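# Stack the 96-well plate from nest N1 onto N2

## Task

Pick up the 96-well plate sitting in nest N1 and set it onto the plate already in nest N2. It must be seated fully into that plate, with its A1 well directly above the lower plate's A1 well. The lower plate has to remain lying flat in N2. Finish by releasing the plate and moving the gripper away.

## Robot and tools

ROBOT. There are two arms, left_arm and right_arm. Each has six revolute joints plus a parallel gripper. All positions use one scene frame. Its origin is on the table surface midway between the arms, +z is up, +x points out over the table, and left_arm sits on the +y side. The names left and right refer to arms, not to image sides. Arm root links: left_arm at (+0.014, +0.245, 0) m, quat_wxyz (+0.999, 0, 0, -0.034); right_arm at (-0.014, -0.352, 0) m, quat_wxyz (+1.000, 0, 0, +0.028). Viewed from where the arms stand, N1 is the left nest (+y side) and N2 the right one (-y side). Each plate has one clipped corner, and well A1 is at that corner, so the clipped corners of both plates must line up.

GRIPPER. The fingers extend along the gripper's +z axis and close along its y axis. The reported end_effector_position is the point between the finger pads, roughly 1 cm short of the fingertips.

execute_actions. Argument actions is a list holding zero or one item. An empty list sends nothing and returns the current state with camera pictures. An action item is {"rows": [...], "steps": n}. rows holds 1 to 15 rows. Every row is exactly 14 numbers, always for both arms: left_arm waist, shoulder, elbow, wrist pitch, wrist yaw, wrist roll, opening, then right_arm in that same order. The six joint numbers are absolute target angles in radians, in the same form as the Joint positions line, not offsets. Opening runs from -1 (closed) to +1 (fully open). steps is 5 to 15 (15 if omitted), each step 1/30 s; one row is used per step and the last row repeats to fill the remaining steps. A wait item is {"steps": n} with n up to 300; it returns once n steps have passed since the previous result, your reply time included. Optional pictures: true adds camera images to a non-empty call. A refused call moves nothing.

JOINT RANGES (rad, per arm, column order): waist -2.880 to 2.880, shoulder 0.000 to 3.142, elbow 0.000 to 3.019, wrist pitch -1.693 to 1.571, wrist yaw -1.571 to 1.571, wrist roll -2.094 to 2.094. A target more than 0.019 rad beyond a range end, and farther out than the current angle, gets the call refused. True ends can differ by up to 0.019 rad; a target past a true end is clipped there, and the result may report "joint sent to its limit" (possibly for an earlier, still running action). No such line does not prove there is more room.

MOTION. Speed is limited: per step each joint target is held within a lead of the measured angle (waist 0.264, shoulder 0.32, elbow 0.276, wrist pitch 0.33, wrist yaw 0.186, wrist roll 0.522 rad), and if the targets would move the hand more than 70 mm from where it is, all are scaled back. Large moves therefore take several actions. Moves of only a few mm may not shift the hand at all. The arms keep heading toward the last row sent while you think or wait, until they settle or a step is HELD. Each result is captured 5 steps before its action ends; those steps finish during your reply, and the simulation runs on while you write.

RESULTS. The state line gives, per arm, end_effector_position (m) and end_effector_quat_wxyz in the scene frame; the reported hand position can be off, more so at long reach. Joint positions and Joint velocities give one block per arm: six joints (rad, rad/s) then finger-pad gap (m, m/s; 0.094 m is fully open). grip_measured is the measured opening on the command scale. "joint command not followed" means the clearance check altered or blocked joint targets on some steps; HELD marks steps where your row was partly or wholly not sent. Joint torques list the drive output per joint (no gripper); they carry offsets, scale errors and noise and are nonzero even in free air. MOTOR HOT appears from 85 °C; at 100 °C an OVER-TEMPERATURE FAULT stops that arm and it drops what it holds.

GRIPPING. Away from the extremes, fingers go to where grip_measured equals your command. To hold something, keep commanding about 0.03 below grip_measured for a firm grip, less for a lighter one. Readings may be off by about 1 mm per gripper. Pad force tops out near 50 to 62 N; parts under about 2 mm thick get less.

zoom_image: camera is one of cam_high (672x504), cam_left_wrist (504x504), cam_right_wrist (504x504); region is [x0, y0, x1, y1] in pixels of that camera's latest image, top-left origin, no larger than 504 by 504. It returns a closer view and moves nothing.

read_manual: optional section, only "licences"; returns URDF licence text and moves nothing.

finished_scene: scene is the number of the current scene. Sending a reply with no tool call also ends things.

AVOID. Dropping the plate from any real height (a few mm when placing is acceptable), pushing or knocking anything off the table, tilting or dislodging the lower plate in N2, arms striking or pressing on each other, hard shoves against objects, and holding loads long enough to overheat a motor. Loose objects may occasionally get a brief external nudge. Smooth, economical motions are preferred.

Each tool is called after "Call:" by a JSON object that holds its "fn" and its "kwargs", one argument or row to a line.

## Session

Call:
{"fn": "execute_actions", "kwargs": {
  "actions": []
}}

Scene clock: 0.00 s of 13200.00 s.
left_arm: end_effector_position=(+0.1964, -0.2795, +0.3466) grip_measured=+1.000 end_effector_quat_wxyz=(+0.164, +0.323, +0.920, -0.152) | right_arm: end_effector_position=(+0.3159, -0.4479, +0.1577) grip_measured=+1.000 end_effector_quat_wxyz=(-0.259, -0.665, +0.699, +0.054)
Joint positions: left_arm=[-1.192  1.523  1.67  -1.272 -0.075 -0.567  0.094] | right_arm=[-0.177  1.552  1.183 -1.635  0.323 -1.569  0.094]
Joint velocities: left_arm=[-0.005 -0.015  0.007 -0.002  0.007  0.007  0.   ] | right_arm=[ 0.005 -0.005 -0.042  0.007  0.022 -0.037  0.   ]
Joint torques (N m, as the arm reports them, + toward a larger angle): no reading

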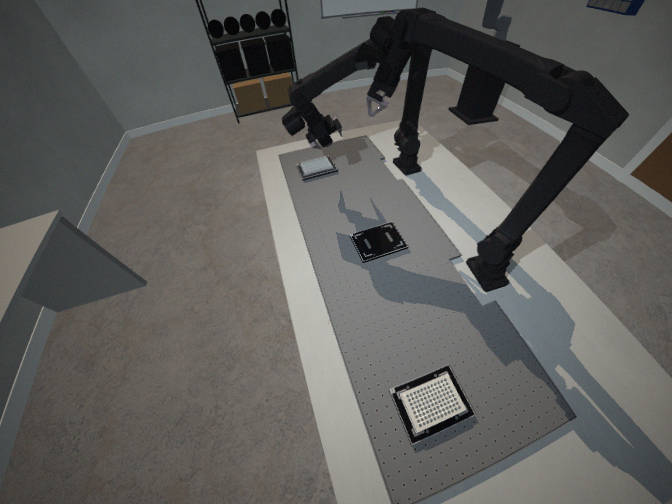

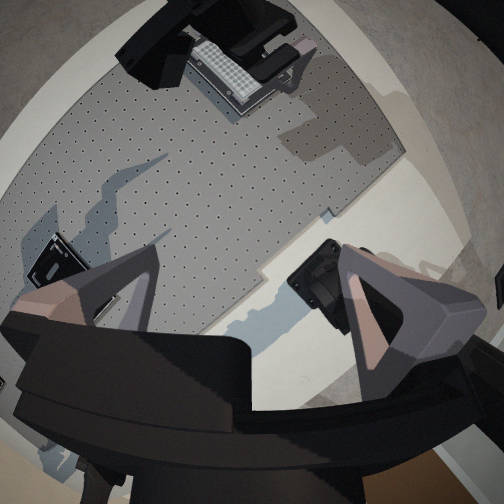

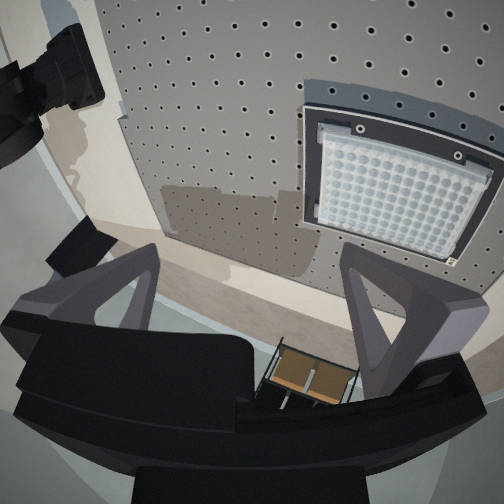

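Call:
{"fn": "zoom_image", "kwargs": {
  "camera": "cam_high",
  "region": [360,330,520,460]
}}

Call:
{"fn": "zoom_image", "kwargs": {
  "camera": "cam_right_wrist",
  "region": [280,70,504,290]
}}

Call:
{"fn": "zoom_image", "kwargs": {
  "camera": "cam_high",
  "region": [270,130,470,290]
}}

Region (360, 330, 520, 460) of cam_high's 672x504 image, scaled by 3.150, with more detail than that image has; it fills the top 410 rows of this view, and the rest is white.

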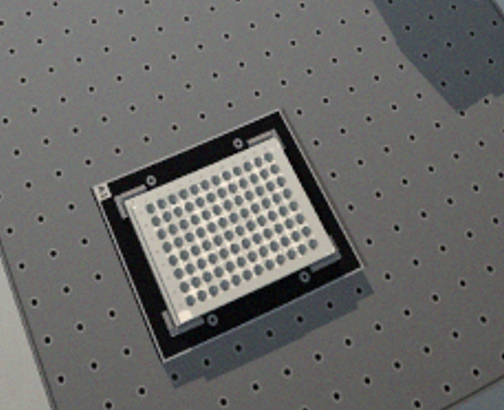

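Region (280, 70, 504, 290) of cam_right_wrist's 504x504 image, scaled by 2.250, with more detail than that image has; it fills the top 495 rows of this view, and the rest is white.

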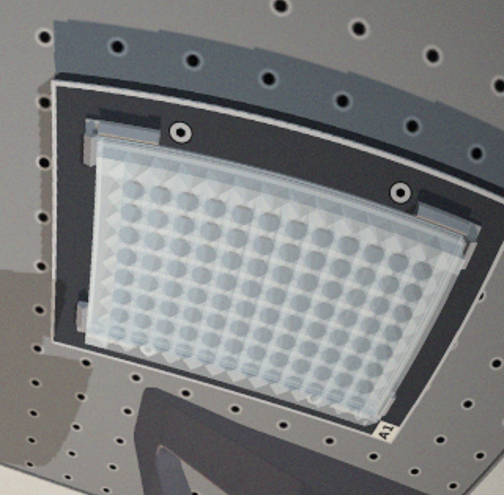

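Region (270, 130, 470, 290) of cam_high's 672x504 image, scaled by 2.520, with more detail than that image has; it fills the top 403 rows of this view, and the rest is white.

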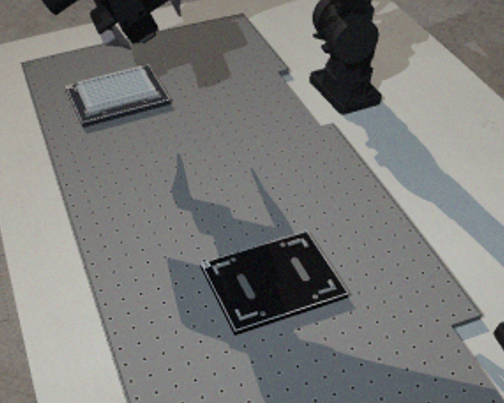

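Call:
{"fn": "execute_actions", "kwargs": {
  "actions": [
    {"rows":[[-0.7,1.42,1.6,-1.257,0,0,1,-0.378,1.5,1.183,-1.635,0.323,-1.569,1]]}
  ]
}}

Call:
{"fn": "execute_actions", "kwargs": {
  "actions": [
    {"rows":[[0.784,1.481,1.167,-1.257,0,0.716,1,-0.378,1.481,1.167,-1.257,0,-0.322,1]]}
  ]
}}

Call:
{"fn": "execute_actions", "kwargs": {
  "actions": [
    {"steps":60}
  ],
  "pictures": true
}}

Scene clock: 1.00 s of 13200.00 s.
left_arm: end_effector_position=(+0.3421, -0.1727, +0.3501) grip_measured=+1.000 end_effector_quat_wxyz=(+0.191, +0.335, +0.915, -0.115) | right_arm: end_effector_position=(+0.2819, -0.5243, +0.1660) grip_measured=+1.000 end_effector_quat_wxyz=(-0.244, -0.575, +0.777, +0.074)
Joint positions: left_arm=[-0.839  1.457  1.607 -1.271 -0.006 -0.204  0.094] | right_arm=[-0.42   1.525  1.181 -1.635  0.325 -1.569  0.094]
Joint velocities: left_arm=[ 1.431 -0.142 -0.037 -0.002 -0.022  0.916  0.   ] | right_arm=[ 0.151 -0.034 -0.027 -0.002 -0.007 -0.051  0.   ]
Joint torques (N m, as the arm reports them, + toward a larger angle): left_arm=[ -0.31 -12.18   8.3    1.17   0.     0.19] | right_arm=[  0.1  -13.92   8.53  -0.27   0.03  -0.03]
Steps of this call (steps 1 to 20: nothing new was sent; steps 21 to 30: the first 10 steps of this action). Readings (joint positions):
21: left_arm=[-1.182 1.519 1.665 -1.271 -0.053 -0.524] | right_arm=[-0.189 1.551 1.182 -1.635 0.319 -1.569]
22: left_arm=[-1.167 1.511 1.652 -1.271 -0.034 -0.473] | right_arm=[-0.214 1.549 1.182 -1.635 0.317 -1.569]
24: left_arm=[-1.108 1.493 1.628 -1.271 -0.016 -0.387] | right_arm=[-0.298 1.542 1.181 -1.635 0.318 -1.569]
28: left_arm=[-0.937 1.467 1.610 -1.271 -0.007 -0.260] | right_arm=[-0.418 1.529 1.181 -1.635 0.325 -1.569]
30: the state above

Scene clock: 1.50 s of 13200.00 s.
left_arm: end_effector_position=(+0.4270, +0.0500, +0.2245) grip_measured=+1.000 end_effector_quat_wxyz=(+0.088, +0.347, +0.933, -0.007) | right_arm: end_effector_position=(+0.3779, -0.4841, +0.1369) grip_measured=+1.000 end_effector_quat_wxyz=(-0.020, -0.152, +0.988, +0.009)
Joint positions: left_arm=[-0.374  1.425  1.298 -1.266 -0.002  0.271  0.094] | right_arm=[-0.378  1.507  1.159 -1.267  0.003 -0.626  0.094]
Joint velocities: left_arm=[ 1.118  0.2   -0.847 -0.007 -0.022  1.179  0.   ] | right_arm=[-0.015 -0.005 -0.037  0.017  0.007  2.029  0.   ]
Joint torques (N m, as the arm reports them, + toward a larger angle): left_arm=[ 0.64 -9.17  8.66  0.46 -0.04  0.17] | right_arm=[ -2.22 -14.65   9.77   0.87  -0.22   0.08]
Steps of this call (steps 1 to 5: the last 5 steps of your previous action; steps 6 to 15: the first 10 steps of this action). Readings (joint positions):
6: left_arm=[-0.638 1.431 1.588 -1.268 -0.002 -0.049] | right_arm=[-0.381 1.518 1.174 -1.574 0.234 -1.488]
7: left_arm=[-0.621 1.420 1.565 -1.266 -0.002 -0.014] | right_arm=[-0.381 1.509 1.163 -1.465 0.128 -1.388]
9: left_arm=[-0.571 1.409 1.502 -1.266 -0.002 0.052] | right_arm=[-0.379 1.507 1.159 -1.330 0.021 -1.188]
13: left_arm=[-0.447 1.415 1.364 -1.266 -0.002 0.190] | right_arm=[-0.378 1.507 1.159 -1.270 0.004 -0.791]
15: the state above

Scene clock: 3.50 s of 13200.00 s.
left_arm: end_effector_position=(+0.3296, +0.5187, +0.1477) grip_measured=+1.000 end_effector_quat_wxyz=(-0.006, -0.007, +1.000, -0.004) | right_arm: end_effector_position=(+0.3780, -0.4842, +0.1369) grip_measured=+1.000 end_effector_quat_wxyz=(-0.021, -0.006, +1.000, +0.005)
Joint positions: left_arm=[ 0.782  1.488  1.169 -1.266 -0.003  0.701  0.094] | right_arm=[-0.378  1.507  1.159 -1.266  0.003 -0.334  0.094]
Joint velocities: left_arm=[-0.005 -0.005 -0.017  0.007 -0.037  0.022  0.   ] | right_arm=[-0.005 -0.015 -0.022  0.002  0.037 -0.066  0.   ]
Joint torques (N m, as the arm reports them, + toward a larger angle): left_arm=[ -0.56 -10.44   7.36   0.27   0.06   0.22] | right_arm=[ -2.61 -14.55   9.69   0.83  -0.18   0.09]
Kept back: nothing.
Steps of this call (steps 1 to 5: the last 5 steps of your previous action; steps 6 to 45: the robot went on to your last target; steps 46 to 60: nothing new was sent). Readings (joint positions):
1: left_arm=[-0.333 1.433 1.269 -1.266 -0.002 0.312] | right_arm=[-0.378 1.507 1.159 -1.267 0.003 -0.567]
2: left_arm=[-0.289 1.441 1.244 -1.266 -0.002 0.352] | right_arm=[-0.378 1.507 1.159 -1.267 0.003 -0.520]
4: left_arm=[-0.191 1.459 1.206 -1.266 -0.002 0.425] | right_arm=[-0.378 1.507 1.159 -1.266 0.003 -0.452]
8: left_arm=[0.035 1.486 1.171 -1.266 -0.002 0.535] | right_arm=[-0.378 1.507 1.159 -1.266 0.003 -0.382]
60: the state above
All arms were judged still, so your last target was given up. Only a new action makes them travel on or press farther. Fingers that are still opening or closing keep moving.

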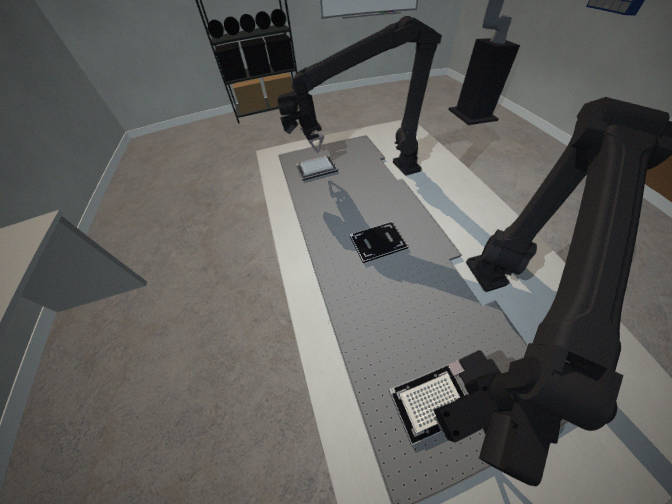

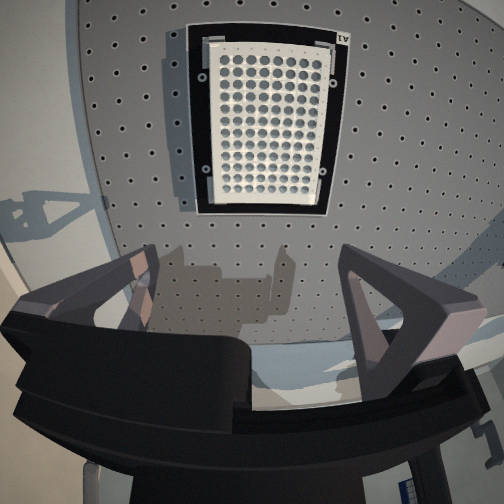

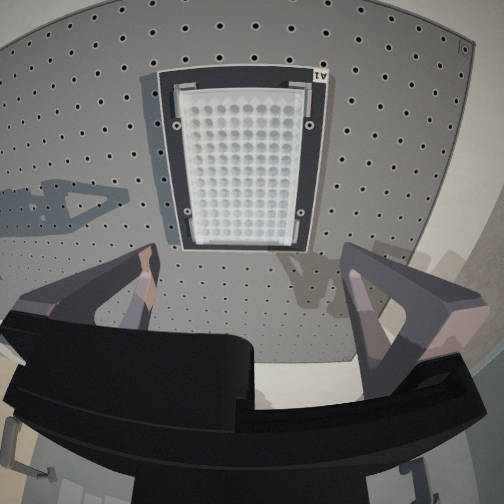

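Call:
{"fn": "zoom_image", "kwargs": {
  "camera": "cam_left_wrist",
  "region": [170,20,370,220]
}}

Call:
{"fn": "zoom_image", "kwargs": {
  "camera": "cam_right_wrist",
  "region": [145,60,345,260]
}}

Region (170, 20, 370, 220) of cam_left_wrist's 504x504 image, scaled by 2.520, with more detail than that image has.

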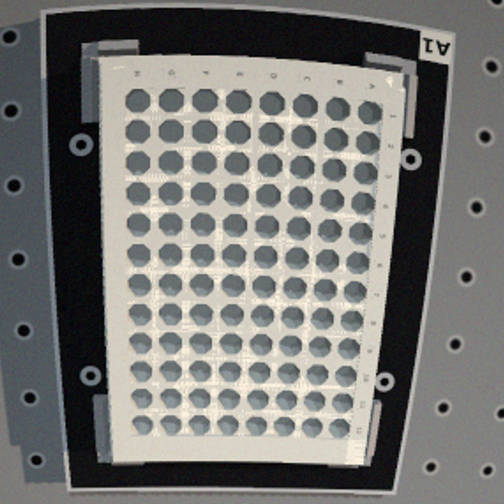

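Region (145, 60, 345, 260) of cam_right_wrist's 504x504 image, scaled by 2.520, with more detail than that image has.

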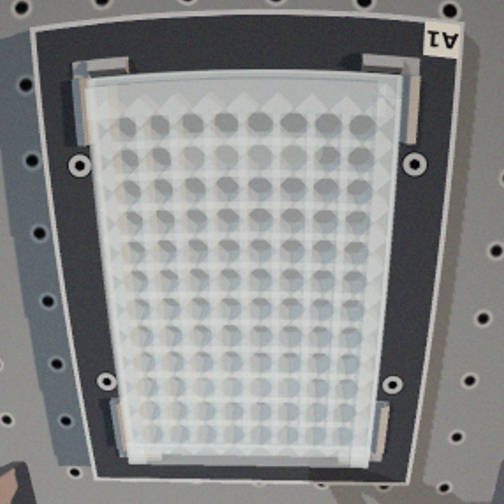

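Call:
{"fn": "zoom_image", "kwargs": {
  "camera": "cam_right_wrist",
  "region": [170,75,320,125]
}}

Call:
{"fn": "execute_actions", "kwargs": {
  "actions": [
    {"rows":[[0.707,1.597,1.095,-1.053,0,0.66,1,0.836,1.50,1.22,-1.257,0,0.9,1]]}
  ]
}}

Call:
{"fn": "execute_actions", "kwargs": {
  "actions": [
    {"steps":35}
  ],
  "pictures": true
}}

Region (170, 75, 320, 125) of cam_right_wrist's 504x504 image, scaled by 3.360, with more detail than that image has.

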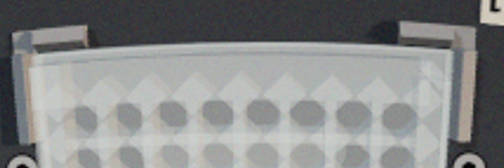

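Scene clock: 4.27 s of 13200.00 s.
left_arm: end_effector_position=(+0.3590, +0.4982, +0.0672) grip_measured=+1.000 end_effector_quat_wxyz=(-0.014, +0.023, +1.000, -0.009) | right_arm: end_effector_position=(+0.3976, -0.3097, +0.1369) grip_measured=+1.000 end_effector_quat_wxyz=(-0.020, +0.071, +0.997, -0.007)
Joint positions: left_arm=[ 0.701  1.614  1.084 -1.074 -0.002  0.679  0.094] | right_arm=[ 0.051  1.507  1.159 -1.265  0.006  0.249  0.094]
Joint velocities: left_arm=[-0.005  0.054 -0.081  0.002 -0.007 -0.022  0.   ] | right_arm=[ 1.685  0.005 -0.017  0.012 -0.037  1.678  0.   ]
Joint torques (N m, as the arm reports them, + toward a larger angle): left_arm=[ -0.13 -12.28   7.86   0.66   0.04  -0.11] | right_arm=[ -2.63 -12.95  12.57   0.62  -0.18   0.07]
Steps of this call (steps 1 to 13: nothing new was sent; steps 14 to 23: the first 10 steps of this action). Readings (joint positions):
14: left_arm=[0.778 1.491 1.158 -1.233 -0.003 0.697] | right_arm=[-0.367 1.507 1.159 -1.266 0.007 -0.282]
15: left_arm=[0.770 1.496 1.144 -1.177 -0.003 0.693] | right_arm=[-0.346 1.507 1.159 -1.266 0.008 -0.222]
17: left_arm=[0.742 1.529 1.121 -1.104 -0.003 0.686] | right_arm=[-0.271 1.507 1.159 -1.266 0.008 -0.104]
21: left_arm=[0.703 1.601 1.092 -1.074 -0.002 0.680] | right_arm=[-0.063 1.507 1.159 -1.266 0.007 0.132]
23: the state above

Scene clock: 5.43 s of 13200.00 s.
left_arm: end_effector_position=(+0.3596, +0.4988, +0.0715) grip_measured=+1.000 end_effector_quat_wxyz=(-0.009, +0.021, +1.000, -0.005) | right_arm: end_effector_position=(+0.2538, -0.0250, +0.1450) grip_measured=+1.000 end_effector_quat_wxyz=(-0.006, +0.001, +1.000, -0.006)
Joint positions: left_arm=[ 0.701  1.602  1.083 -1.071 -0.002  0.675  0.094] | right_arm=[ 0.829  1.507  1.182 -1.263 -0.001  0.888  0.094]
Joint velocities: left_arm=[-0.005 -0.005  0.002  0.012  0.007 -0.051  0.   ] | right_arm=[-0.015  0.005  0.007  0.002 -0.022 -0.037  0.   ]
Joint torques (N m, as the arm reports them, + toward a larger angle): left_arm=[ -0.28 -11.09   7.72   0.6    0.05  -0.11] | right_arm=[ -1.99 -13.54  12.8    0.69   0.14   0.13]
Kept back: nothing.
Steps of this call (steps 1 to 5: the last 5 steps of your previous action; steps 6 to 35: the robot went on to your last target). Readings (joint positions):
1: left_arm=[0.701 1.614 1.083 -1.074 -0.002 0.678] | right_arm=[0.109 1.507 1.159 -1.265 0.006 0.308]
2: left_arm=[0.701 1.613 1.083 -1.074 -0.002 0.678] | right_arm=[0.168 1.507 1.159 -1.264 0.006 0.366]
4: left_arm=[0.701 1.608 1.083 -1.071 -0.002 0.677] | right_arm=[0.286 1.507 1.159 -1.264 0.005 0.479]
8: left_arm=[0.701 1.603 1.083 -1.071 -0.002 0.676] | right_arm=[0.523 1.507 1.159 -1.263 0.004 0.639]
35: the state above

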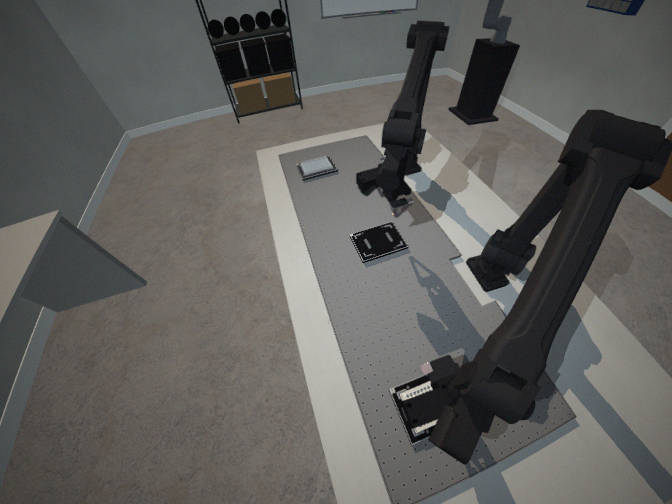

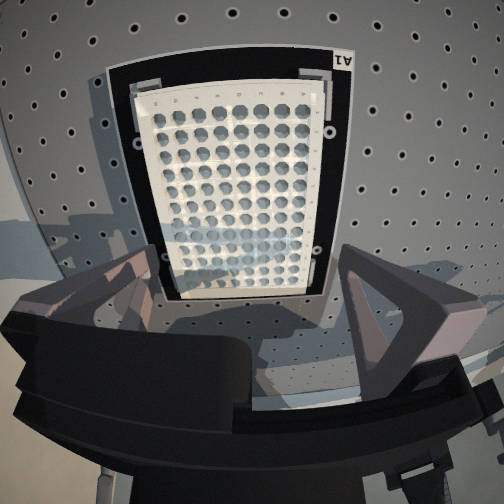

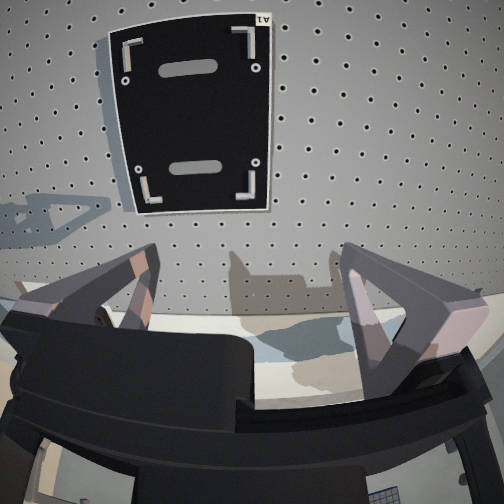

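Call:
{"fn": "execute_actions", "kwargs": {
  "actions": [
    {"rows":[[0.709,1.61,1.095,-1.003,0,0.63,1,-0.376,1.50,1.1,-1.1,0,-0.332,1],[0.709,1.61,1.095,-1.003,0,0.63,1,-0.376,1.50,1.1,-1.1,0,-0.332,1],[0.709,1.62,1.095,-1.003,0,0.63,1,-0.376,1.50,1.1,-1.1,0,-0.332,1],[0.709,1.63,1.095,-1.003,0,0.63,1,-0.376,1.525,1.035,-1.055,0,-0.332,1]]}
  ]
}}

Call:
{"fn": "execute_actions", "kwargs": {
  "actions": [
    {"steps":35}
  ],
  "pictures": true
}}

Call:
{"fn": "zoom_image", "kwargs": {
  "camera": "cam_right_wrist",
  "region": [130,70,370,310]
}}

Scene clock: 6.07 s of 13200.00 s.
left_arm: end_effector_position=(+0.3688, +0.5056, +0.0680) grip_measured=+1.000 end_effector_quat_wxyz=(+0.008, +0.007, +1.000, +0.007) | right_arm: end_effector_position=(+0.3574, -0.1723, +0.0953) grip_measured=+1.000 end_effector_quat_wxyz=(+0.008, -0.076, +0.997, +0.006)
Joint positions: left_arm=[ 0.701  1.611  1.083 -1.022 -0.002  0.649  0.094] | right_arm=[ 0.394  1.511  1.046 -1.087 -0.006  0.299  0.094]
Joint velocities: left_arm=[-0.005  0.015  0.002  0.002 -0.051 -0.037  0.   ] | right_arm=[-1.783  0.054 -0.144  0.159 -0.007 -1.795  0.   ]
Joint torques (N m, as the arm reports them, + toward a larger angle): left_arm=[-0.08 -9.55  7.73  0.72  0.03 -0.12] | right_arm=[ -2.3  -11.35   9.1    0.71   0.2   -0.02]
Steps of this call (steps 1 to 9: the robot went on to your last target; steps 10 to 19: the first 10 steps of this action). Readings (joint positions):
10: left_arm=[0.701 1.602 1.083 -1.063 -0.002 0.671] | right_arm=[0.818 1.506 1.173 -1.243 -0.005 0.838]
11: left_arm=[0.701 1.602 1.083 -1.049 -0.002 0.666] | right_arm=[0.797 1.504 1.160 -1.212 -0.007 0.777]
13: left_arm=[0.701 1.602 1.083 -1.029 -0.002 0.658] | right_arm=[0.722 1.504 1.129 -1.163 -0.007 0.660]
17: left_arm=[0.701 1.608 1.083 -1.022 -0.002 0.651] | right_arm=[0.513 1.508 1.062 -1.101 -0.006 0.423]
19: the state above

Scene clock: 7.23 s of 13200.00 s.
left_arm: end_effector_position=(+0.3688, +0.5055, +0.0674) grip_measured=+1.000 end_effector_quat_wxyz=(+0.007, +0.006, +1.000, +0.006) | right_arm: end_effector_position=(+0.3792, -0.4804, +0.0898) grip_measured=+1.000 end_effector_quat_wxyz=(+0.014, -0.004, +1.000, -0.005)
Joint positions: left_arm=[ 0.701  1.612  1.083 -1.022 -0.002  0.646  0.094] | right_arm=[-0.369  1.514  1.032 -1.06   0.001 -0.32   0.094]
Joint velocities: left_arm=[-0.015  0.005 -0.002  0.032 -0.037 -0.037  0.   ] | right_arm=[ 0.005  0.005 -0.002 -0.002 -0.007 -0.007  0.   ]
Joint torques (N m, as the arm reports them, + toward a larger angle): left_arm=[-0.13 -9.7   7.74  0.72  0.04 -0.12] | right_arm=[ -2.67 -11.06   8.75   0.8   -0.11  -0.11]
Kept back: nothing.
Steps of this call (steps 1 to 5: the last 5 steps of your previous action; steps 6 to 35: the robot went on to your last target). Readings (joint positions):
1: left_arm=[0.701 1.612 1.083 -1.022 -0.002 0.648] | right_arm=[0.332 1.512 1.041 -1.082 -0.005 0.236]
2: left_arm=[0.701 1.612 1.083 -1.022 -0.002 0.648] | right_arm=[0.270 1.513 1.039 -1.078 -0.005 0.174]
4: left_arm=[0.701 1.612 1.083 -1.022 -0.002 0.647] | right_arm=[0.145 1.514 1.038 -1.071 -0.004 0.058]
8: left_arm=[0.701 1.612 1.083 -1.022 -0.002 0.646] | right_arm=[-0.108 1.514 1.038 -1.064 -0.004 -0.098]
35: the state above

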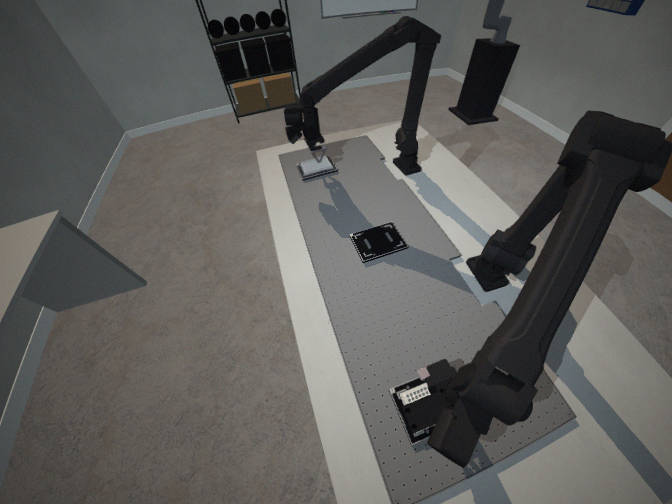

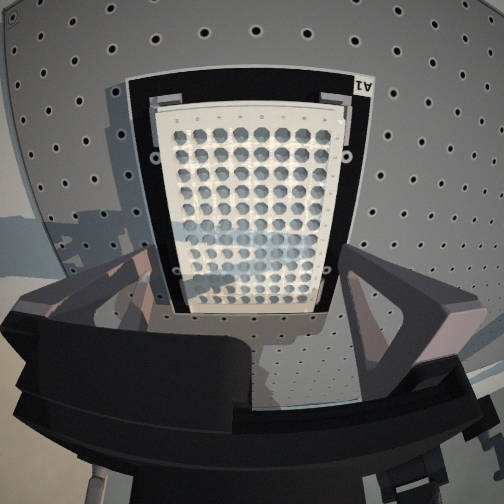

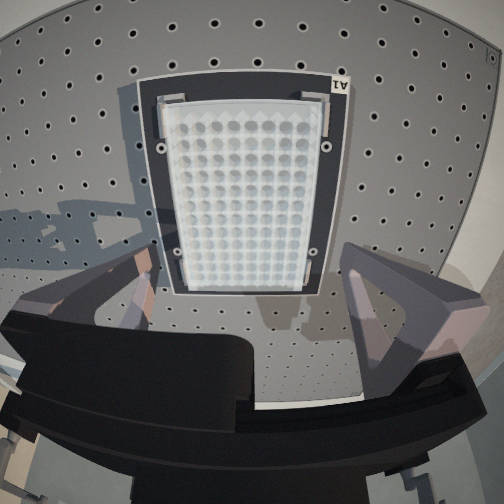

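Region (130, 70, 370, 310) of cam_right_wrist's 504x504 image, scaled by 2.100, with more detail than that image has.

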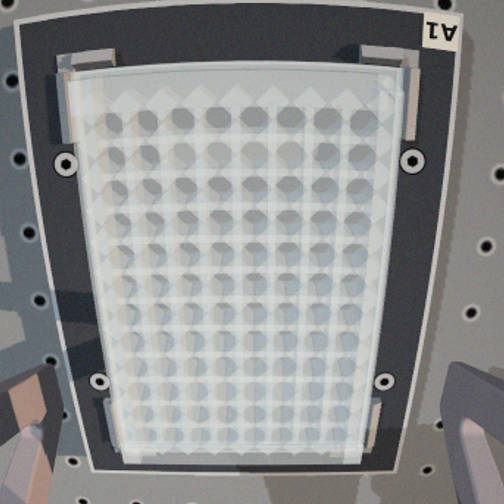

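Call:
{"fn": "execute_actions", "kwargs": {
  "actions": [
    {"rows":[[0.705,1.66,1.062,-0.972,0,0.63,1,-0.376,1.525,1.035,-1.055,0,-0.332,1]]}
  ]
}}

Call:
{"fn": "execute_actions", "kwargs": {
  "actions": [
    {"steps":10}
  ],
  "pictures": true
}}

Scene clock: 7.93 s of 13200.00 s.
left_arm: end_effector_position=(+0.3645, +0.5024, +0.0445) grip_measured=+1.000 end_effector_quat_wxyz=(-0.005, +0.006, +1.000, -0.002) | right_arm: end_effector_position=(+0.3792, -0.4804, +0.0898) grip_measured=+1.000 end_effector_quat_wxyz=(+0.014, -0.004, +1.000, -0.005)
Joint positions: left_arm=[ 0.701  1.65   1.06  -0.992 -0.002  0.645  0.094] | right_arm=[-0.369  1.514  1.032 -1.06   0.001 -0.321  0.094]
Joint velocities: left_arm=[-0.005  0.005 -0.007  0.027  0.051  0.051  0.   ] | right_arm=[-0.015  0.005 -0.002 -0.012 -0.037  0.022  0.   ]
Joint torques (N m, as the arm reports them, + toward a larger angle): left_arm=[ -0.57 -10.55   6.71   0.55   0.01  -0.11] | right_arm=[ -2.68 -10.92   8.86   0.77  -0.1   -0.06]
Steps of this call (steps 1 to 11: the robot went on to your last target; steps 12 to 21: the first 10 steps of this action). Readings (joint positions):
12: left_arm=[0.701 1.614 1.080 -1.016 -0.002 0.646] | right_arm=[-0.369 1.514 1.032 -1.060 0.001 -0.321]
13: left_arm=[0.701 1.616 1.077 -1.005 -0.002 0.645] | right_arm=[-0.369 1.514 1.032 -1.060 0.001 -0.321]
15: left_arm=[0.701 1.626 1.071 -0.995 -0.002 0.645] | right_arm=[-0.369 1.514 1.032 -1.060 0.001 -0.321]
19: left_arm=[0.701 1.647 1.062 -0.992 -0.002 0.645] | right_arm=[-0.369 1.514 1.032 -1.060 0.001 -0.321]
21: the state above

Scene clock: 8.27 s of 13200.00 s.
left_arm: end_effector_position=(+0.3648, +0.5026, +0.0445) grip_measured=+1.000 end_effector_quat_wxyz=(-0.004, +0.005, +1.000, -0.002) | right_arm: end_effector_position=(+0.3792, -0.4804, +0.0898) grip_measured=+1.000 end_effector_quat_wxyz=(+0.014, -0.004, +1.000, -0.005)
Joint positions: left_arm=[ 0.701  1.65   1.06  -0.99  -0.002  0.645  0.094] | right_arm=[-0.369  1.514  1.032 -1.06   0.001 -0.321  0.094]
Joint velocities: left_arm=[-0.005 -0.005 -0.012 -0.007  0.007  0.007  0.   ] | right_arm=[-0.005 -0.005 -0.032 -0.012  0.066 -0.022  0.   ]
Joint torques (N m, as the arm reports them, + toward a larger angle): left_arm=[ -0.35 -10.42   6.65   0.62   0.03  -0.11] | right_arm=[ -2.83 -10.78   8.84   0.8   -0.09  -0.06]
Kept back: nothing.
Steps of this call (steps 1 to 5: the last 5 steps of your previous action; steps 6 to 10: the robot went on to your last target). Readings (joint positions):
1: left_arm=[0.701 1.650 1.060 -0.990 -0.002 0.645] | right_arm=[-0.369 1.514 1.032 -1.060 0.001 -0.321]
2: left_arm=[0.701 1.650 1.060 -0.990 -0.002 0.645] | right_arm=[-0.369 1.514 1.032 -1.060 0.001 -0.321]
4: left_arm=[0.701 1.650 1.060 -0.990 -0.002 0.645] | right_arm=[-0.369 1.514 1.032 -1.060 0.001 -0.321]
8: left_arm=[0.701 1.650 1.060 -0.990 -0.002 0.645] | right_arm=[-0.369 1.514 1.032 -1.060 0.001 -0.321]
10: the state above

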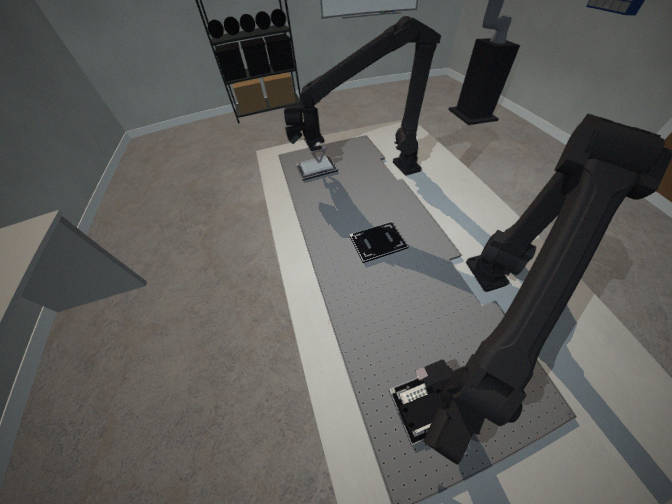

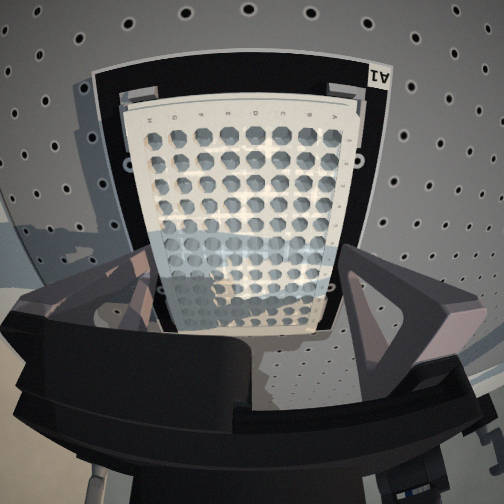

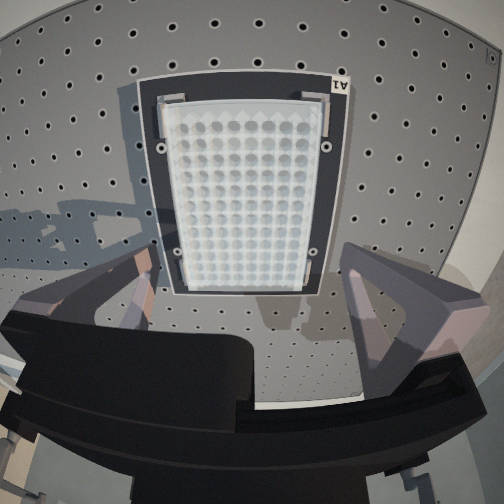

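Call:
{"fn": "execute_actions", "kwargs": {
  "actions": [
    {"rows":[[0.705,1.668,1.062,-0.956,0,0.62,1,-0.376,1.525,1.035,-1.055,0,-0.332,1]],"steps":10}
  ]
}}

Call:
{"fn": "execute_actions", "kwargs": {
  "actions": [
    {"rows":[[0.705,1.668,1.062,-0.956,0,0.62,0.68,-0.376,1.525,1.035,-1.055,0,-0.332,1]]}
  ],
  "pictures": true
}}

Scene clock: 8.63 s of 13200.00 s.
left_arm: end_effector_position=(+0.3676, +0.5047, +0.0445) grip_measured=+1.000 end_effector_quat_wxyz=(+0.002, +0.002, +1.000, +0.002) | right_arm: end_effector_position=(+0.3792, -0.4804, +0.0898) grip_measured=+1.000 end_effector_quat_wxyz=(+0.014, -0.004, +1.000, -0.005)
Joint positions: left_arm=[ 0.701  1.65   1.06  -0.976 -0.002  0.639  0.094] | right_arm=[-0.369  1.514  1.032 -1.06   0.001 -0.321  0.094]
Joint velocities: left_arm=[-0.005 -0.005 -0.007  0.027 -0.007 -0.066  0.   ] | right_arm=[-0.005 -0.005  0.007 -0.002  0.022  0.095  0.   ]
Joint torques (N m, as the arm reports them, + toward a larger angle): left_arm=[-0.51 -9.85  6.72  0.66  0.04 -0.14] | right_arm=[ -2.86 -11.28   8.81   0.79  -0.11  -0.05]
Steps of this call (steps 1 to 6: the robot went on to your last target; steps 7 to 11: the first 5 steps of this action). Readings (joint positions):
7: left_arm=[0.701 1.650 1.060 -0.987 -0.002 0.643] | right_arm=[-0.369 1.514 1.032 -1.060 0.001 -0.321]
8: left_arm=[0.701 1.650 1.060 -0.983 -0.002 0.642] | right_arm=[-0.369 1.514 1.032 -1.060 0.001 -0.321]
10: left_arm=[0.701 1.650 1.060 -0.977 -0.002 0.639] | right_arm=[-0.369 1.514 1.032 -1.060 0.001 -0.321]
11: the state above

Scene clock: 9.13 s of 13200.00 s.
left_arm: end_effector_position=(+0.3678, +0.5047, +0.0444) grip_measured=+0.762 end_effector_quat_wxyz=(+0.002, +0.000, +1.000, +0.002) | right_arm: end_effector_position=(+0.3792, -0.4804, +0.0898) grip_measured=+1.000 end_effector_quat_wxyz=(+0.014, -0.004, +1.000, -0.005)
Joint positions: left_arm=[ 0.701  1.65   1.06  -0.975 -0.001  0.635  0.083] | right_arm=[-0.369  1.514  1.032 -1.06   0.001 -0.321  0.094]
Joint velocities: left_arm=[-0.005 -0.005  0.012 -0.022  0.095 -0.022 -0.001] | right_arm=[-0.005 -0.015 -0.007 -0.012 -0.007 -0.037  0.   ]
Joint torques (N m, as the arm reports them, + toward a larger angle): left_arm=[-0.4  -9.86  6.72  0.66  0.01 -0.11] | right_arm=[ -2.91 -10.8    8.89   0.71  -0.09  -0.04]
Steps of this call (steps 1 to 5: the last 5 steps of your previous action; steps 6 to 15: the first 10 steps of this action). Readings (joint positions):
6: left_arm=[0.701 1.650 1.060 -0.975 -0.002 0.636] | right_arm=[-0.369 1.514 1.032 -1.060 0.001 -0.321]
7: left_arm=[0.701 1.650 1.060 -0.975 -0.001 0.636] | right_arm=[-0.369 1.514 1.032 -1.060 0.001 -0.321]
9: left_arm=[0.701 1.650 1.060 -0.975 -0.001 0.635] | right_arm=[-0.369 1.514 1.032 -1.060 0.001 -0.321]
13: left_arm=[0.701 1.650 1.060 -0.975 -0.001 0.635] | right_arm=[-0.369 1.514 1.032 -1.060 0.001 -0.321]
15: the state above

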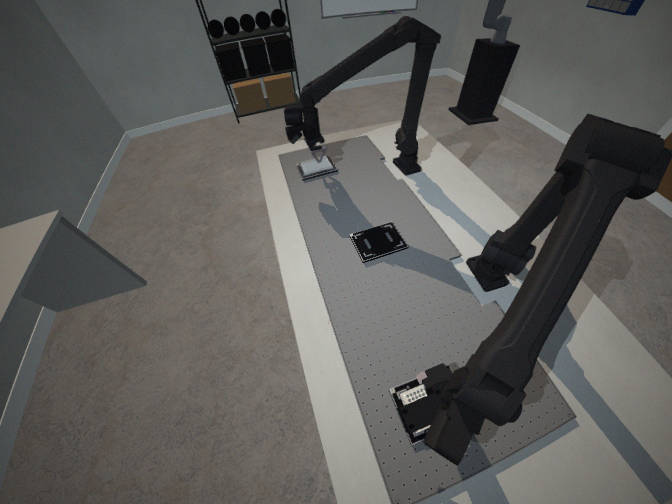

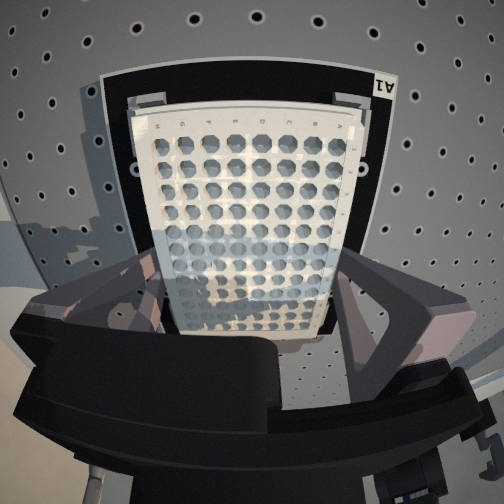

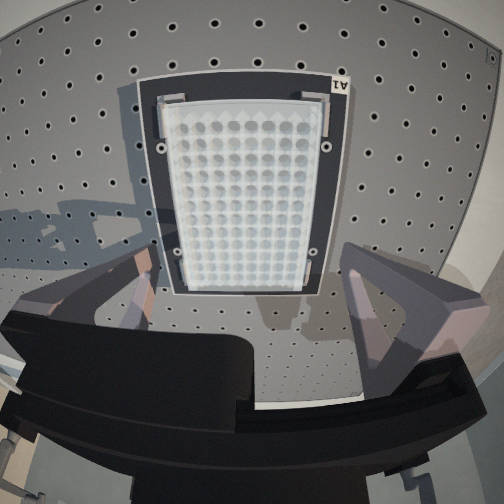

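Call:
{"fn": "execute_actions", "kwargs": {
  "actions": [
    {"rows":[[0.705,1.64,1.075,-0.98,0,0.63,0.7,-0.5,1.45,1.1,-1.1,0,-0.332,1],[0.705,1.635,1.08,-0.99,0,0.63,0.7,-0.5,1.45,1.1,-1.1,0,-0.332,1],[0.705,1.628,1.085,-0.995,0,0.63,0.7,-0.5,1.45,1.1,-1.1,0,-0.332,1],[0.705,1.62,1.09,-1.0,0,0.63,0.7,-0.5,1.45,1.1,-1.1,0,-0.332,1],[0.705,1.612,1.095,-1.01,0,0.63,0.7,-0.5,1.45,1.1,-1.1,0,-0.332,1],[0.705,1.605,1.1,-1.025,0,0.63,0.7,-0.5,1.45,1.1,-1.1,0,-0.332,1],[0.705,1.598,1.105,-1.04,0,0.63,0.7,-0.5,1.45,1.1,-1.1,0,-0.332,1],[0.705,1.59,1.11,-1.055,0,0.63,0.7,-0.5,1.45,1.1,-1.1,0,-0.332,1],[0.705,1.58,1.12,-1.07,0,0.63,0.7,-0.5,1.45,1.1,-1.1,0,-0.332,1],[0.705,1.57,1.13,-1.09,0,0.63,0.7,-0.5,1.45,1.1,-1.1,0,-0.332,1],[0.705,1.56,1.15,-1.12,0,0.63,0.7,-0.5,1.45,1.1,-1.1,0,-0.332,1]]}
  ]
}}

Call:
{"fn": "execute_actions", "kwargs": {
  "actions": [
    {"steps":8}
  ],
  "pictures": true
}}

Scene clock: 9.73 s of 13200.00 s.
left_arm: end_effector_position=(+0.3609, +0.4996, +0.0657) grip_measured=+0.762 end_effector_quat_wxyz=(-0.003, +0.001, +1.000, -0.002) | right_arm: end_effector_position=(+0.3605, -0.5425, +0.1192) grip_measured=+1.000 end_effector_quat_wxyz=(+0.035, +0.073, +0.997, -0.015)
Joint positions: left_arm=[ 0.701  1.607  1.071 -1.042 -0.001  0.635  0.083] | right_arm=[-0.524  1.466  1.063 -1.09   0.001 -0.323  0.094]
Joint velocities: left_arm=[-0.015 -0.259  0.168 -0.476 -0.066  0.037  0.   ] | right_arm=[ 0.073 -0.073  0.007  0.007 -0.022 -0.051  0.   ]
Joint torques (N m, as the arm reports them, + toward a larger angle): left_arm=[ -0.39 -12.08  10.35  -0.52   0.     0.  ] | right_arm=[ -0.76 -13.34  12.52   0.28  -0.05  -0.05]
Steps of this call (steps 1 to 5: the last 5 steps of your previous action; steps 6 to 8: the robot went on to your last target; steps 9 to 18: the first 10 steps of this action). Readings (joint positions):
9: left_arm=[0.701 1.650 1.060 -0.975 -0.001 0.635] | right_arm=[-0.377 1.512 1.034 -1.067 -0.002 -0.322]
10: left_arm=[0.701 1.650 1.060 -0.975 -0.001 0.635] | right_arm=[-0.393 1.509 1.037 -1.077 -0.003 -0.322]
12: left_arm=[0.701 1.647 1.060 -0.976 -0.001 0.635] | right_arm=[-0.447 1.498 1.045 -1.087 -0.003 -0.323]
16: left_arm=[0.701 1.624 1.062 -1.012 -0.001 0.635] | right_arm=[-0.522 1.473 1.061 -1.090 0.001 -0.323]
18: the state above

Scene clock: 10.00 s of 13200.00 s.
left_arm: end_effector_position=(+0.3698, +0.5061, +0.1069) grip_measured=+0.762 end_effector_quat_wxyz=(+0.018, +0.000, +1.000, +0.014) | right_arm: end_effector_position=(+0.3640, -0.5346, +0.1196) grip_measured=+1.000 end_effector_quat_wxyz=(+0.035, +0.062, +0.997, -0.015)
Joint positions: left_arm=[ 0.701  1.55   1.124 -1.099 -0.001  0.635  0.083] | right_arm=[-0.504  1.465  1.063 -1.092  0.001 -0.323  0.094]
Joint velocities: left_arm=[-0.005 -0.044  0.007 -0.002  0.022 -0.037 -0.   ] | right_arm=[-0.015 -0.015 -0.022 -0.007  0.066  0.022  0.   ]
Joint torques (N m, as the arm reports them, + toward a larger angle): left_arm=[-0.37 -9.64  9.04 -0.78  0.    0.  ] | right_arm=[ -2.   -13.18  12.58   0.28  -0.05  -0.03]
Kept back: nothing.
Steps of this call (steps 1 to 5: the last 5 steps of your previous action; steps 6 to 8: the robot went on to your last target). Readings (joint positions):
1: left_arm=[0.701 1.597 1.079 -1.062 -0.001 0.635] | right_arm=[-0.521 1.465 1.063 -1.091 0.001 -0.323]
2: left_arm=[0.701 1.588 1.089 -1.080 -0.001 0.635] | right_arm=[-0.517 1.465 1.063 -1.091 0.001 -0.323]
4: left_arm=[0.701 1.570 1.108 -1.095 -0.001 0.635] | right_arm=[-0.509 1.465 1.063 -1.092 0.001 -0.323]
8: the state above

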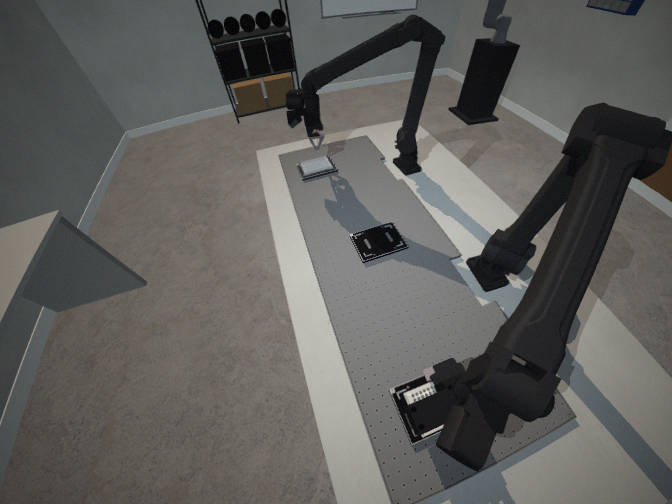

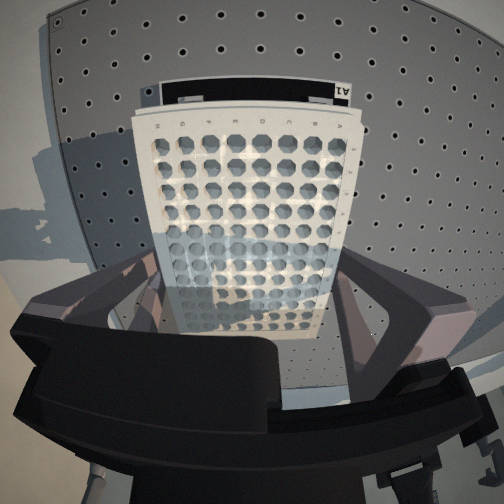

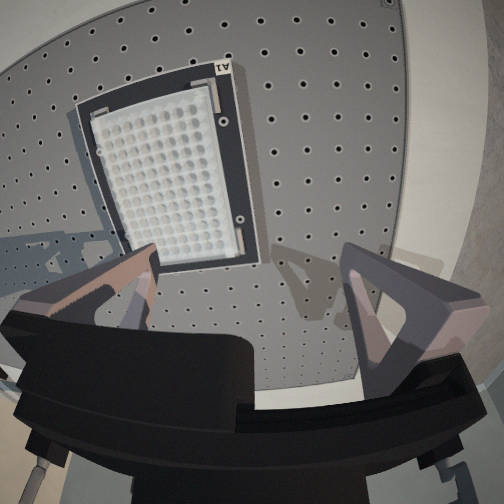

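Call:
{"fn": "execute_actions", "kwargs": {
  "actions": [
    {"rows":[[-0.812,1.66,1.275,-1.12,0,-0.895,0.7,-0.5,1.45,1.1,-1.1,0,-0.332,1]]}
  ]
}}

Call:
{"fn": "execute_actions", "kwargs": {
  "actions": [
    {"steps":35}
  ]
}}

Call:
{"fn": "execute_actions", "kwargs": {
  "actions": [
    {"rows":[[-0.812,1.76,1.275,-1.02,0,-0.895,0.7,-0.5,1.45,1.1,-1.1,0,-0.332,1]]}
  ]
}}

Call:
{"fn": "execute_actions", "kwargs": {
  "actions": [
    {"rows":[[-0.812,1.8,1.275,-0.99,0,-0.895,0.7,-0.5,1.45,1.1,-1.1,0,-0.332,1]]}
  ],
  "pictures": true
}}

Scene clock: 10.57 s of 13200.00 s.
left_arm: end_effector_position=(+0.4716, +0.3683, +0.1032) grip_measured=+0.762 end_effector_quat_wxyz=(+0.023, -0.074, +0.997, +0.008) | right_arm: end_effector_position=(+0.3640, -0.5346, +0.1196) grip_measured=+1.000 end_effector_quat_wxyz=(+0.035, +0.062, +0.997, -0.015)
Joint positions: left_arm=[ 0.329  1.632  1.213 -1.103 -0.007  0.114  0.083] | right_arm=[-0.504  1.465  1.063 -1.092  0.001 -0.323  0.094]
Joint velocities: left_arm=[-1.46   0.103  0.056 -0.022 -0.081 -1.516 -0.001] | right_arm=[-0.015  0.005 -0.007  0.007  0.051 -0.081  0.   ]
Joint torques (N m, as the arm reports them, + toward a larger angle): left_arm=[ -0.98 -11.61   9.49  -0.28   0.04  -0.08] | right_arm=[ -2.02 -12.99  12.51   0.39  -0.07  -0.05]
Steps of this call (steps 1 to 7: the robot went on to your last target; steps 8 to 17: the first 10 steps of this action). Readings (joint positions):
8: left_arm=[0.691 1.554 1.128 -1.103 -0.005 0.591] | right_arm=[-0.504 1.465 1.063 -1.092 0.001 -0.323]
9: left_arm=[0.673 1.562 1.139 -1.103 -0.007 0.538] | right_arm=[-0.504 1.465 1.063 -1.092 0.001 -0.323]
11: left_arm=[0.607 1.584 1.168 -1.103 -0.007 0.432] | right_arm=[-0.504 1.465 1.063 -1.092 0.001 -0.323]
15: left_arm=[0.428 1.622 1.206 -1.103 -0.007 0.220] | right_arm=[-0.504 1.465 1.063 -1.092 0.001 -0.323]
17: the state above

Scene clock: 11.73 s of 13200.00 s.
left_arm: end_effector_position=(+0.3245, -0.1276, +0.1070) grip_measured=+0.762 end_effector_quat_wxyz=(+0.019, +0.000, +1.000, -0.025) | right_arm: end_effector_position=(+0.3640, -0.5346, +0.1196) grip_measured=+1.000 end_effector_quat_wxyz=(+0.035, +0.062, +0.997, -0.015)
Joint positions: left_arm=[-0.808  1.647  1.242 -1.103  0.002 -0.875  0.083] | right_arm=[-0.504  1.465  1.063 -1.092  0.001 -0.323  0.094]
Joint velocities: left_arm=[-0.005  0.005 -0.002  0.012 -0.007 -0.051  0.001] | right_arm=[-0.024 -0.005 -0.007  0.007 -0.022  0.022  0.   ]
Joint torques (N m, as the arm reports them, + toward a larger angle): left_arm=[ -1.26 -11.12   9.74  -0.6   -0.29  -0.12] | right_arm=[ -2.08 -13.37  12.46   0.33  -0.08  -0.05]
Kept back: nothing.
Steps of this call (steps 1 to 5: the last 5 steps of your previous action; steps 6 to 35: the robot went on to your last target). Readings (joint positions):
1: left_arm=[0.278 1.635 1.214 -1.103 -0.007 0.061] | right_arm=[-0.504 1.465 1.063 -1.092 0.001 -0.323]
2: left_arm=[0.226 1.638 1.215 -1.103 -0.006 0.009] | right_arm=[-0.504 1.465 1.063 -1.092 0.001 -0.323]
4: left_arm=[0.122 1.640 1.215 -1.103 -0.006 -0.097] | right_arm=[-0.504 1.465 1.063 -1.092 0.001 -0.323]
8: left_arm=[-0.089 1.641 1.215 -1.103 -0.006 -0.307] | right_arm=[-0.504 1.465 1.063 -1.092 0.001 -0.323]
35: the state above

Scene clock: 12.07 s of 13200.00 s.
left_arm: end_effector_position=(+0.3340, -0.1389, +0.0535) grip_measured=+0.762 end_effector_quat_wxyz=(+0.004, -0.002, +1.000, -0.007) | right_arm: end_effector_position=(+0.3640, -0.5346, +0.1196) grip_measured=+1.000 end_effector_quat_wxyz=(+0.035, +0.062, +0.997, -0.015)
Joint positions: left_arm=[-0.808  1.771  1.255 -1.038  0.002 -0.879  0.083] | right_arm=[-0.504  1.465  1.063 -1.092  0.001 -0.323  0.094]
Joint velocities: left_arm=[-0.005  0.044 -0.017 -0.002 -0.037 -0.037  0.   ] | right_arm=[-0.005  0.005 -0.012 -0.007 -0.037 -0.022  0.   ]
Joint torques (N m, as the arm reports them, + toward a larger angle): left_arm=[ -0.9  -14.11   8.34   0.65  -0.29  -0.11] | right_arm=[ -1.91 -13.11  12.54   0.25  -0.08  -0.06]
Steps of this call (steps 1 to 10: the first 10 steps of this action). Readings (joint positions):
1: left_arm=[-0.808 1.654 1.242 -1.094 0.002 -0.876] | right_arm=[-0.504 1.465 1.063 -1.092 0.001 -0.323]
2: left_arm=[-0.808 1.665 1.247 -1.076 0.002 -0.877] | right_arm=[-0.504 1.465 1.063 -1.092 0.001 -0.323]
4: left_arm=[-0.808 1.700 1.254 -1.048 0.002 -0.878] | right_arm=[-0.504 1.465 1.063 -1.092 0.001 -0.323]
8: left_arm=[-0.808 1.760 1.255 -1.038 0.002 -0.879] | right_arm=[-0.504 1.465 1.063 -1.092 0.001 -0.323]
10: the state above

Scene clock: 12.57 s of 13200.00 s.
left_arm: end_effector_position=(+0.3380, -0.1437, +0.0480) grip_measured=+0.762 end_effector_quat_wxyz=(+0.010, -0.002, +1.000, -0.013) | right_arm: end_effector_position=(+0.3640, -0.5346, +0.1196) grip_measured=+1.000 end_effector_quat_wxyz=(+0.035, +0.062, +0.997, -0.015)
Joint positions: left_arm=[-0.808  1.783  1.255 -1.009  0.002 -0.88   0.083] | right_arm=[-0.504  1.465  1.063 -1.092  0.001 -0.323  0.094]
Joint velocities: left_arm=[ 0.015 -0.005  0.007 -0.012 -0.066 -0.007 -0.   ] | right_arm=[ 0.015 -0.015 -0.012  0.007  0.007 -0.007  0.   ]
Joint torques (N m, as the arm reports them, + toward a larger angle): left_arm=[ -1.   -12.15   8.33   0.73  -0.29  -0.12] | right_arm=[ -2.19 -13.03  12.59   0.45  -0.06  -0.06]
Steps of this call (steps 1 to 5: the last 5 steps of your previous action; steps 6 to 15: the first 10 steps of this action). Readings (joint positions):
6: left_arm=[-0.808 1.769 1.255 -1.032 0.002 -0.880] | right_arm=[-0.504 1.465 1.063 -1.092 0.001 -0.323]
7: left_arm=[-0.808 1.770 1.255 -1.024 0.002 -0.880] | right_arm=[-0.504 1.465 1.063 -1.092 0.001 -0.323]
9: left_arm=[-0.808 1.774 1.255 -1.013 0.002 -0.880] | right_arm=[-0.504 1.465 1.063 -1.092 0.001 -0.323]
13: left_arm=[-0.808 1.782 1.255 -1.009 0.002 -0.880] | right_arm=[-0.504 1.465 1.063 -1.092 0.001 -0.323]
15: the state above

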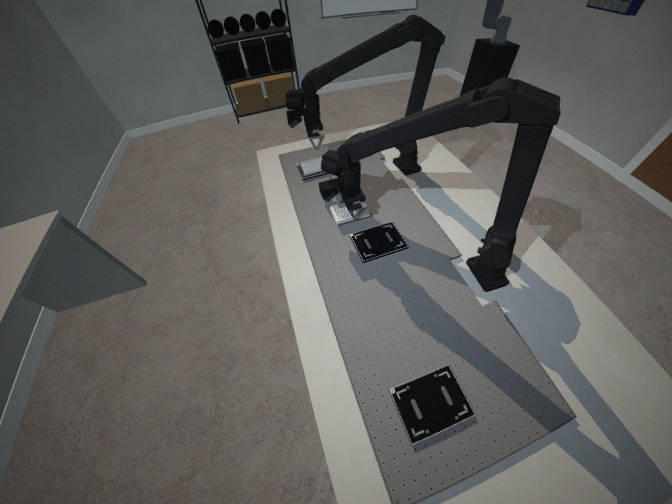

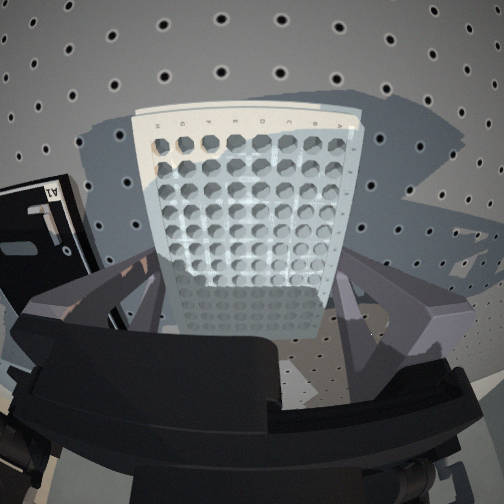

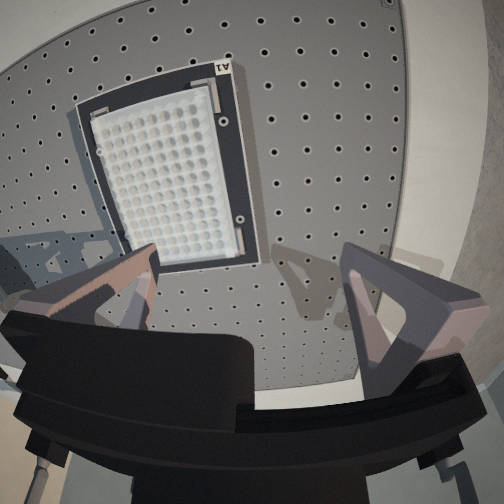

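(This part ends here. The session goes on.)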